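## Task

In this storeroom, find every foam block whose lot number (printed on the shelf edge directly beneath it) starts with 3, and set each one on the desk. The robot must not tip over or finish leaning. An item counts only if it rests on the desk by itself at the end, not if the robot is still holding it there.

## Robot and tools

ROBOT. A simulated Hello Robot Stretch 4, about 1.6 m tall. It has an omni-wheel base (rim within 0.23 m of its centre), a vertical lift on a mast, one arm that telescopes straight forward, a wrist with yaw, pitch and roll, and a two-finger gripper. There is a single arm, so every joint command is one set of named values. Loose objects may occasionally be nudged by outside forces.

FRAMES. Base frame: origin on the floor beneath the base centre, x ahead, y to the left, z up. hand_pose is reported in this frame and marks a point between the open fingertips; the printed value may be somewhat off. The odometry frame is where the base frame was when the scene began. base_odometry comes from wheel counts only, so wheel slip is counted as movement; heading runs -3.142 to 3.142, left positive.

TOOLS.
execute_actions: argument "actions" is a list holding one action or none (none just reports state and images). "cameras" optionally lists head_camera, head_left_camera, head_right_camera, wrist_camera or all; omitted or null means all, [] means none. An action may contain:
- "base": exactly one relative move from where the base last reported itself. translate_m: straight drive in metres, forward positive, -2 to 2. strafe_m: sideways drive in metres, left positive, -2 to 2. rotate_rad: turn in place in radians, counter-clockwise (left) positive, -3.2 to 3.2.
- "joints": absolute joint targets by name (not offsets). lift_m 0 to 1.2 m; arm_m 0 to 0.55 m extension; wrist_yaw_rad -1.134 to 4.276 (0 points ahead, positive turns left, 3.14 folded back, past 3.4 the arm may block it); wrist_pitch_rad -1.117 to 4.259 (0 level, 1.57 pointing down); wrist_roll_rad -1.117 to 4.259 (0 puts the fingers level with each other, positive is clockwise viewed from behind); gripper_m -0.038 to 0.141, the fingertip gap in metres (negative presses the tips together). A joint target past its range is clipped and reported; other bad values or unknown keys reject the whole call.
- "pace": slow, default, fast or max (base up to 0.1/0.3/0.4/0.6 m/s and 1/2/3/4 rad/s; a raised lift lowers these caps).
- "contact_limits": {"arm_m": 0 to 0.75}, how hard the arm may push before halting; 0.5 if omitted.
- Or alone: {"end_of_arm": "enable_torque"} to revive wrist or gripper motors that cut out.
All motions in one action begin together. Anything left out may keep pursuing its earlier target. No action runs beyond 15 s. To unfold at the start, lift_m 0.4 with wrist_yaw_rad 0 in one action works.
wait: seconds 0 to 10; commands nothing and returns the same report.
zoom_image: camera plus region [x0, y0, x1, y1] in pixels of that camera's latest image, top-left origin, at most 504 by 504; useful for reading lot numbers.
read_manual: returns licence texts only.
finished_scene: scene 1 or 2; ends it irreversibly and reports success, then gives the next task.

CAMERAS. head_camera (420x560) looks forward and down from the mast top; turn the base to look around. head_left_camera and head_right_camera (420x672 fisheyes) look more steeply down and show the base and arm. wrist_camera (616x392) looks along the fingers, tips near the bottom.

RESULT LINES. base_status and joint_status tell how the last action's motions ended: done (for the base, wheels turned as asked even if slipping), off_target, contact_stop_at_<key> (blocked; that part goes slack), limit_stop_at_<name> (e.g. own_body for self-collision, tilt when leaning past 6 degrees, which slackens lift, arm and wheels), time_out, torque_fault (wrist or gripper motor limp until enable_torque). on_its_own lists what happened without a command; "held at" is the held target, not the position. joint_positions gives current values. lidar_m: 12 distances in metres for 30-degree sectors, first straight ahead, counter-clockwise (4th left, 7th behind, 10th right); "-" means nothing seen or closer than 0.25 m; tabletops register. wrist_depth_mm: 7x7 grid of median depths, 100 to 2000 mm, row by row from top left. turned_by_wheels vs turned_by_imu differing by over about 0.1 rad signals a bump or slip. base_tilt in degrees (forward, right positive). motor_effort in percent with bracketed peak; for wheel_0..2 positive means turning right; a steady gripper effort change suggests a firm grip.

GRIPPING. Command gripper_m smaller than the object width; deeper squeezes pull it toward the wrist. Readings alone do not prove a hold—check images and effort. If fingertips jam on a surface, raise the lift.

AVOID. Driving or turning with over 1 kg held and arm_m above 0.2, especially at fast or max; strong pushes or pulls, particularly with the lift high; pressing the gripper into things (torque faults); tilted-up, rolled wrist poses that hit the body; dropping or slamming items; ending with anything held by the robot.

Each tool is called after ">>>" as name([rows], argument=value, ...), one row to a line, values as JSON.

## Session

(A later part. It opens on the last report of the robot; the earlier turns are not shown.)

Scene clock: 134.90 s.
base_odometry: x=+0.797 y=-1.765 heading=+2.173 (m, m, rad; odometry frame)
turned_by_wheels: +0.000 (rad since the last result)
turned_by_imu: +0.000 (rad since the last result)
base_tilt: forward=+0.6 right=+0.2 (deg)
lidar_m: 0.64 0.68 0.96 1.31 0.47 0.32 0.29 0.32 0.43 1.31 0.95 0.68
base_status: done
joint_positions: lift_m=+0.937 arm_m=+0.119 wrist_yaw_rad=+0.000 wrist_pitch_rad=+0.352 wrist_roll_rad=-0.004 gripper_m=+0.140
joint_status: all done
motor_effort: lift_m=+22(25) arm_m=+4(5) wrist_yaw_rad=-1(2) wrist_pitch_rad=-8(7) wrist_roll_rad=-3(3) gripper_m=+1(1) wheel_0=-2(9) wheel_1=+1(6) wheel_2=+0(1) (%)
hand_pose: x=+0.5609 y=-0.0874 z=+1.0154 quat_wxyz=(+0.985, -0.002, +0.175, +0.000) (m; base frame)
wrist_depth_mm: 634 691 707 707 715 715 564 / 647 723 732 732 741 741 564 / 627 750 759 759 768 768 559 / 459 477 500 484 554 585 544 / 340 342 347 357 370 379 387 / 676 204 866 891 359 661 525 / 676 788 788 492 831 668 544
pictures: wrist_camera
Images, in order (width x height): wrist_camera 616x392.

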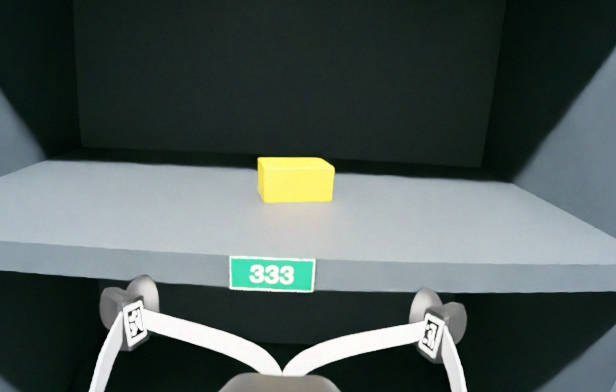

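>>> execute_actions([
  {"base":{"strafe_m":-0.012},"joints":{"arm_m":0.425}},
], cameras=["wrist_camera"])

>>> execute_actions([
  {"joints":{"gripper_m":0.035}},
], cameras=[])

>>> execute_actions([
  {"joints":{"lift_m":0.97}},
], cameras=["wrist_camera"])

Scene clock: 141.37 s.
base_odometry: x=+0.807 y=-1.758 heading=+2.173 (m, m, rad; odometry frame)
turned_by_wheels: +0.000 (rad since the last result)
turned_by_imu: +0.000 (rad since the last result)
base_tilt: forward=+0.4 right=+0.2 (deg)
lidar_m: 0.63 0.67 0.93 1.27 0.44 0.32 0.30 0.32 0.44 1.31 0.96 0.68
base_status: done
joint_positions: lift_m=+0.937 arm_m=+0.424 wrist_yaw_rad=+0.000 wrist_pitch_rad=+0.352 wrist_roll_rad=-0.004 gripper_m=+0.140
joint_status: all done
motor_effort: lift_m=+22(22) arm_m=+4(5) wrist_yaw_rad=-1(0) wrist_pitch_rad=-8(7) wrist_roll_rad=-3(2) gripper_m=-1(1) wheel_0=+1(6) wheel_1=+0(6) wheel_2=+0(0) (%)
hand_pose: x=+0.8659 y=-0.0874 z=+1.0155 quat_wxyz=(+0.985, -0.002, +0.175, +0.000) (m; base frame)
wrist_depth_mm: 415 418 424 427 430 430 433 / 430 436 439 442 449 449 452 / 449 452 459 462 466 469 477 / 455 462 469 480 484 488 492 / 315 329 343 349 364 375 384 / 241 204 192 199 258 277 278 / 203 198 190 181 207 217 -
pictures: wrist_camera
Images, in order (width x height): wrist_camera 616x392.

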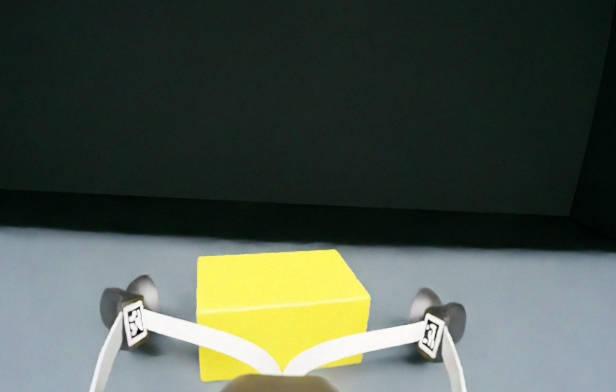

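Scene clock: 143.40 s.
base_odometry: x=+0.807 y=-1.758 heading=+2.173 (m, m, rad; odometry frame)
turned_by_wheels: +0.000 (rad since the last result)
turned_by_imu: +0.000 (rad since the last result)
base_tilt: forward=+0.6 right=+0.2 (deg)
lidar_m: 0.64 0.69 0.95 1.28 0.45 0.33 0.30 0.30 0.46 1.29 0.98 0.67
base_status: not commanded
joint_positions: lift_m=+0.937 arm_m=+0.424 wrist_yaw_rad=+0.000 wrist_pitch_rad=+0.352 wrist_roll_rad=-0.004 gripper_m=+0.035
joint_status: all done
motor_effort: lift_m=+22(22) arm_m=+4(5) wrist_yaw_rad=-1(1) wrist_pitch_rad=-8(7) wrist_roll_rad=-3(2) gripper_m=-21(21) wheel_0=+0(0) wheel_1=+0(0) wheel_2=+0(0) (%)
hand_pose: x=+0.8659 y=-0.0874 z=+1.0154 quat_wxyz=(+0.985, -0.002, +0.175, +0.000) (m; base frame)
wrist_depth_mm: 415 418 424 427 430 430 433 / 430 436 439 442 445 449 452 / 449 452 455 462 469 469 473 / 452 466 473 477 484 488 492 / 315 329 342 353 366 375 382 / 240 239 183 181 200 276 278 / 200 176 174 182 181 208 -
pictures: none
No camera images: the call's "cameras" was empty. Leave "cameras" out to get every camera's image.

Scene clock: 144.33 s.
base_odometry: x=+0.807 y=-1.758 heading=+2.173 (m, m, rad; odometry frame)
turned_by_wheels: +0.000 (rad since the last result)
turned_by_imu: +0.000 (rad since the last result)
base_tilt: forward=+0.8 right=+0.0 (deg)
lidar_m: 0.64 0.68 0.94 1.26 0.44 0.31 0.31 0.33 0.47 1.28 0.94 0.68
base_status: not commanded
joint_positions: lift_m=+0.970 arm_m=+0.424 wrist_yaw_rad=+0.000 wrist_pitch_rad=+0.352 wrist_roll_rad=-0.004 gripper_m=+0.035
joint_status: all done
motor_effort: lift_m=+22(24) arm_m=+4(4) wrist_yaw_rad=-1(1) wrist_pitch_rad=-7(8) wrist_roll_rad=-1(3) gripper_m=-19(22) wheel_0=+0(0) wheel_1=+0(0) wheel_2=+0(0) (%)
hand_pose: x=+0.8659 y=-0.0874 z=+1.0484 quat_wxyz=(+0.985, -0.002, +0.175, +0.000) (m; base frame)
wrist_depth_mm: 413 418 421 427 430 433 433 / 430 436 439 442 445 452 452 / 449 452 459 462 466 469 473 / 469 477 480 484 488 496 496 / 382 399 413 430 442 455 466 / 291 290 183 180 200 336 338 / 244 176 173 182 181 252 276
pictures: wrist_camera
Images, in order (width x height): wrist_camera 616x392.

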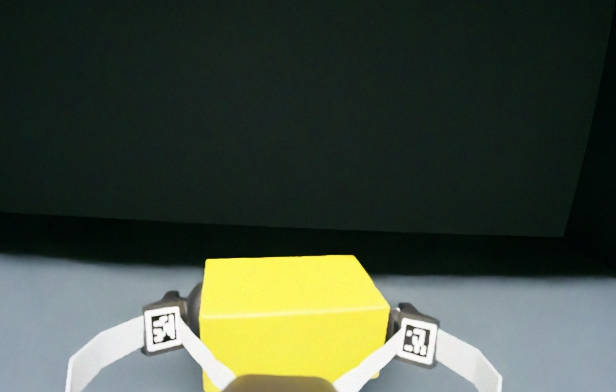

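>>> execute_actions([
  {"joints":{"arm_m":0}},
], cameras=[])

>>> execute_actions([
  {"base":{"strafe_m":-1.95},"joints":{"lift_m":0.75},"pace":"fast"},
], cameras=[])

>>> execute_actions([
  {"base":{"translate_m":2.0},"pace":"fast"},
], cameras=[])

>>> execute_actions([
  {"base":{"strafe_m":0.95},"joints":{"arm_m":0.38},"pace":"fast"},
], cameras=[])

>>> execute_actions([
  {"joints":{"lift_m":0.667},"pace":"slow"},
], cameras=[])

>>> execute_actions([
  {"joints":{"gripper_m":0.14}},
], cameras=[])

>>> execute_actions([
  {"joints":{"arm_m":0.2}},
], cameras=["head_camera"])

Scene clock: 155.80 s.
base_odometry: x=+0.807 y=-1.758 heading=+2.173 (m, m, rad; odometry frame)
turned_by_wheels: +0.000 (rad since the last result)
turned_by_imu: +0.000 (rad since the last result)
base_tilt: forward=+0.6 right=+0.2 (deg)
lidar_m: 0.64 0.68 0.94 1.29 0.44 0.32 0.30 0.33 0.45 1.30 0.96 0.68
base_status: not commanded
joint_positions: lift_m=+0.970 arm_m=+0.001 wrist_yaw_rad=+0.000 wrist_pitch_rad=+0.353 wrist_roll_rad=-0.004 gripper_m=+0.035
joint_status: all done
motor_effort: lift_m=+22(22) arm_m=-5(5) wrist_yaw_rad=-1(2) wrist_pitch_rad=-9(9) wrist_roll_rad=-2(2) gripper_m=-22(21) wheel_0=+0(0) wheel_1=+0(0) wheel_2=+0(0) (%)
hand_pose: x=+0.4428 y=-0.0874 z=+1.0483 quat_wxyz=(+0.984, -0.002, +0.175, +0.000) (m; base frame)
wrist_depth_mm: 654 798 809 820 820 768 559 / 668 831 842 842 854 768 549 / 676 866 878 878 904 759 544 / 554 585 609 640 668 668 544 / 621 466 466 469 484 496 500 / 699 854 183 181 200 732 535 / 691 175 174 182 182 591 554
pictures: none
No camera images: the call's "cameras" was empty. Leave "cameras" out to get every camera's image.

Scene clock: 162.40 s.
base_odometry: x=+2.415 y=-0.654 heading=+2.173 (m, m, rad; odometry frame)
turned_by_wheels: +0.000 (rad since the last result)
turned_by_imu: +0.007 (rad since the last result)
base_tilt: forward=+0.5 right=+0.2 (deg)
lidar_m: 2.05 0.80 0.95 1.25 0.45 0.33 0.31 0.33 0.48 0.48 0.51 0.73
base_status: done
joint_positions: lift_m=+0.750 arm_m=+0.001 wrist_yaw_rad=+0.000 wrist_pitch_rad=+0.353 wrist_roll_rad=-0.004 gripper_m=+0.035
joint_status: all done
motor_effort: lift_m=+17(20) arm_m=-5(5) wrist_yaw_rad=-1(1) wrist_pitch_rad=-9(9) wrist_roll_rad=-2(1) gripper_m=-22(20) wheel_0=+0(9) wheel_1=+1(12) wheel_2=-1(3) (%)
hand_pose: x=+0.4428 y=-0.0874 z=+0.8287 quat_wxyz=(+0.984, -0.002, +0.175, +0.000) (m; base frame)
wrist_depth_mm: - - - - 1618 854 603 / - - - - 1661 854 603 / - - - - 1618 842 603 / - - - - 1576 842 597 / 917 - - - 1499 820 591 / 931 1499 184 181 200 798 585 / 917 176 174 182 181 654 569
pictures: none
No camera images: the call's "cameras" was empty. Leave "cameras" out to get every camera's image.

Scene clock: 168.80 s.
base_odometry: x=+1.282 y=+0.994 heading=+2.173 (m, m, rad; odometry frame)
turned_by_wheels: +0.000 (rad since the last result)
turned_by_imu: -0.005 (rad since the last result)
base_tilt: forward=+0.7 right=+0.2 (deg)
lidar_m: 1.38 0.91 0.83 3.41 1.23 0.99 2.10 0.74 0.51 0.46 0.48 0.71
base_status: done
joint_positions: lift_m=+0.750 arm_m=+0.001 wrist_yaw_rad=+0.000 wrist_pitch_rad=+0.353 wrist_roll_rad=-0.004 gripper_m=+0.035
joint_status: not commanded
motor_effort: lift_m=+17(17) arm_m=-4(4) wrist_yaw_rad=-1(1) wrist_pitch_rad=-8(9) wrist_roll_rad=-3(2) gripper_m=-19(21) wheel_0=-1(6) wheel_1=+0(5) wheel_2=+2(12) (%)
hand_pose: x=+0.4428 y=-0.0874 z=+0.8287 quat_wxyz=(+0.984, -0.002, +0.175, +0.000) (m; base frame)
wrist_depth_mm: 1042 1060 1060 1078 1078 854 603 / 1078 1098 1118 1118 1118 854 591 / 1138 1138 1160 1182 1182 854 597 / 1205 1182 1205 1229 1229 842 574 / 1255 1255 1255 1229 1281 831 603 / 1308 1308 183 181 200 820 585 / 1255 175 174 181 181 661 574
pictures: none
No camera images: the call's "cameras" was empty. Leave "cameras" out to get every camera's image.

Scene clock: 172.50 s.
base_odometry: x=+0.499 y=+0.456 heading=+2.173 (m, m, rad; odometry frame)
turned_by_wheels: +0.000 (rad since the last result)
turned_by_imu: -0.003 (rad since the last result)
base_tilt: forward=+0.9 right=+0.0 (deg)
lidar_m: 0.56 0.61 0.85 2.79 1.22 0.89 0.85 0.90 1.53 1.43 1.49 0.57
base_status: done
joint_positions: lift_m=+0.750 arm_m=+0.379 wrist_yaw_rad=+0.000 wrist_pitch_rad=+0.353 wrist_roll_rad=-0.004 gripper_m=+0.035
joint_status: all done
motor_effort: lift_m=+17(17) arm_m=+4(6) wrist_yaw_rad=-1(0) wrist_pitch_rad=-8(8) wrist_roll_rad=-1(2) gripper_m=-21(22) wheel_0=+0(10) wheel_1=-2(11) wheel_2=+1(2) (%)
hand_pose: x=+0.8209 y=-0.0874 z=+0.8287 quat_wxyz=(+0.985, -0.002, +0.175, +0.000) (m; base frame)
wrist_depth_mm: 707 715 723 732 732 741 741 / 723 741 750 759 759 768 778 / 768 768 778 798 788 798 809 / 699 732 798 809 820 842 854 / 488 504 525 549 564 878 891 / 370 368 183 180 199 477 946 / 312 176 174 182 181 322 991
pictures: none
No camera images: the call's "cameras" was empty. Leave "cameras" out to get every camera's image.

Scene clock: 174.07 s.
base_odometry: x=+0.499 y=+0.456 heading=+2.173 (m, m, rad; odometry frame)
turned_by_wheels: +0.000 (rad since the last result)
turned_by_imu: +0.000 (rad since the last result)
base_tilt: forward=+0.5 right=+0.2 (deg)
lidar_m: 0.56 0.62 0.83 2.78 1.25 0.89 0.86 0.88 1.52 1.44 1.47 0.59
base_status: not commanded
joint_positions: lift_m=+0.667 arm_m=+0.379 wrist_yaw_rad=+0.000 wrist_pitch_rad=+0.353 wrist_roll_rad=-0.004 gripper_m=+0.035
joint_status: all done
motor_effort: lift_m=+15(17) arm_m=+4(4) wrist_yaw_rad=-1(1) wrist_pitch_rad=-8(8) wrist_roll_rad=-2(1) gripper_m=-23(21) wheel_0=+0(0) wheel_1=-2(2) wheel_2=+1(1) (%)
hand_pose: x=+0.8209 y=-0.0874 z=+0.7459 quat_wxyz=(+0.985, -0.002, +0.175, +0.000) (m; base frame)
wrist_depth_mm: 707 715 715 723 732 732 741 / 732 741 750 750 759 768 768 / 750 768 778 778 798 809 809 / 455 477 500 521 549 831 854 / 317 330 343 355 368 379 891 / 242 240 183 181 200 278 281 / 202 175 174 182 181 210 -
pictures: none
No camera images: the call's "cameras" was empty. Leave "cameras" out to get every camera's image.

Scene clock: 176.10 s.
base_odometry: x=+0.499 y=+0.456 heading=+2.173 (m, m, rad; odometry frame)
turned_by_wheels: +0.000 (rad since the last result)
turned_by_imu: +0.000 (rad since the last result)
base_tilt: forward=+0.7 right=+0.2 (deg)
lidar_m: 0.57 0.59 0.82 2.76 1.22 0.91 0.83 0.88 1.54 1.44 1.47 0.59
base_status: not commanded
joint_positions: lift_m=+0.667 arm_m=+0.379 wrist_yaw_rad=+0.000 wrist_pitch_rad=+0.353 wrist_roll_rad=-0.004 gripper_m=+0.140
joint_status: all done
motor_effort: lift_m=+15(15) arm_m=+4(4) wrist_yaw_rad=-1(1) wrist_pitch_rad=-8(8) wrist_roll_rad=-1(1) gripper_m=-4(20) wheel_0=+0(0) wheel_1=-2(2) wheel_2=+1(1) (%)
hand_pose: x=+0.8209 y=-0.0874 z=+0.7459 quat_wxyz=(+0.985, -0.002, +0.175, +0.000) (m; base frame)
wrist_depth_mm: 707 715 723 732 732 741 741 / 732 741 750 759 759 768 778 / 759 768 778 788 798 809 809 / 459 480 500 525 549 831 842 / 317 330 345 357 368 379 891 / 243 204 195 199 218 279 282 / 204 200 190 181 209 219 -
pictures: none
No camera images: the call's "cameras" was empty. Leave "cameras" out to get every camera's image.

Scene clock: 177.73 s.
base_odometry: x=+0.499 y=+0.456 heading=+2.173 (m, m, rad; odometry frame)
turned_by_wheels: +0.000 (rad since the last result)
turned_by_imu: +0.000 (rad since the last result)
base_tilt: forward=+0.6 right=+0.2 (deg)
lidar_m: 0.57 0.59 0.83 2.78 1.25 0.90 0.85 0.89 1.53 1.42 1.48 0.63
base_status: not commanded
joint_positions: lift_m=+0.667 arm_m=+0.201 wrist_yaw_rad=+0.000 wrist_pitch_rad=+0.352 wrist_roll_rad=-0.004 gripper_m=+0.140
joint_status: all done
motor_effort: lift_m=+15(15) arm_m=-5(4) wrist_yaw_rad=-1(1) wrist_pitch_rad=-6(8) wrist_roll_rad=-2(2) gripper_m=-2(3) wheel_0=+0(0) wheel_1=-2(2) wheel_2=+1(1) (%)
hand_pose: x=+0.6425 y=-0.0874 z=+0.7459 quat_wxyz=(+0.985, -0.002, +0.175, +0.000) (m; base frame)
wrist_depth_mm: 866 878 891 891 904 904 917 / 891 904 917 931 931 946 946 / 809 866 931 946 960 976 976 / 459 480 462 379 554 1042 1042 / 320 332 347 359 370 382 1098 / 244 204 263 271 264 281 291 / 205 201 202 187 210 220 -
pictures: head_camera
Images, in order (width x height): head_camera 420x560.

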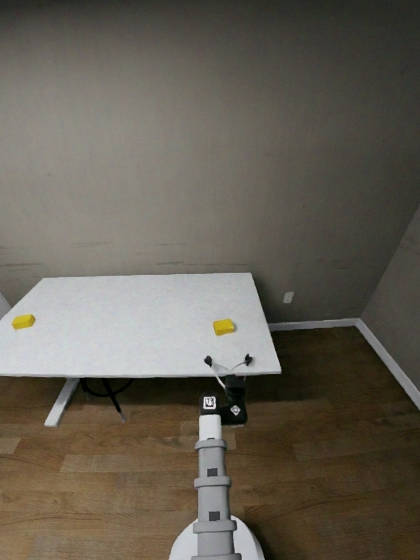

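>>> finished_scene(scene=2)

The scene is finished: the task was done.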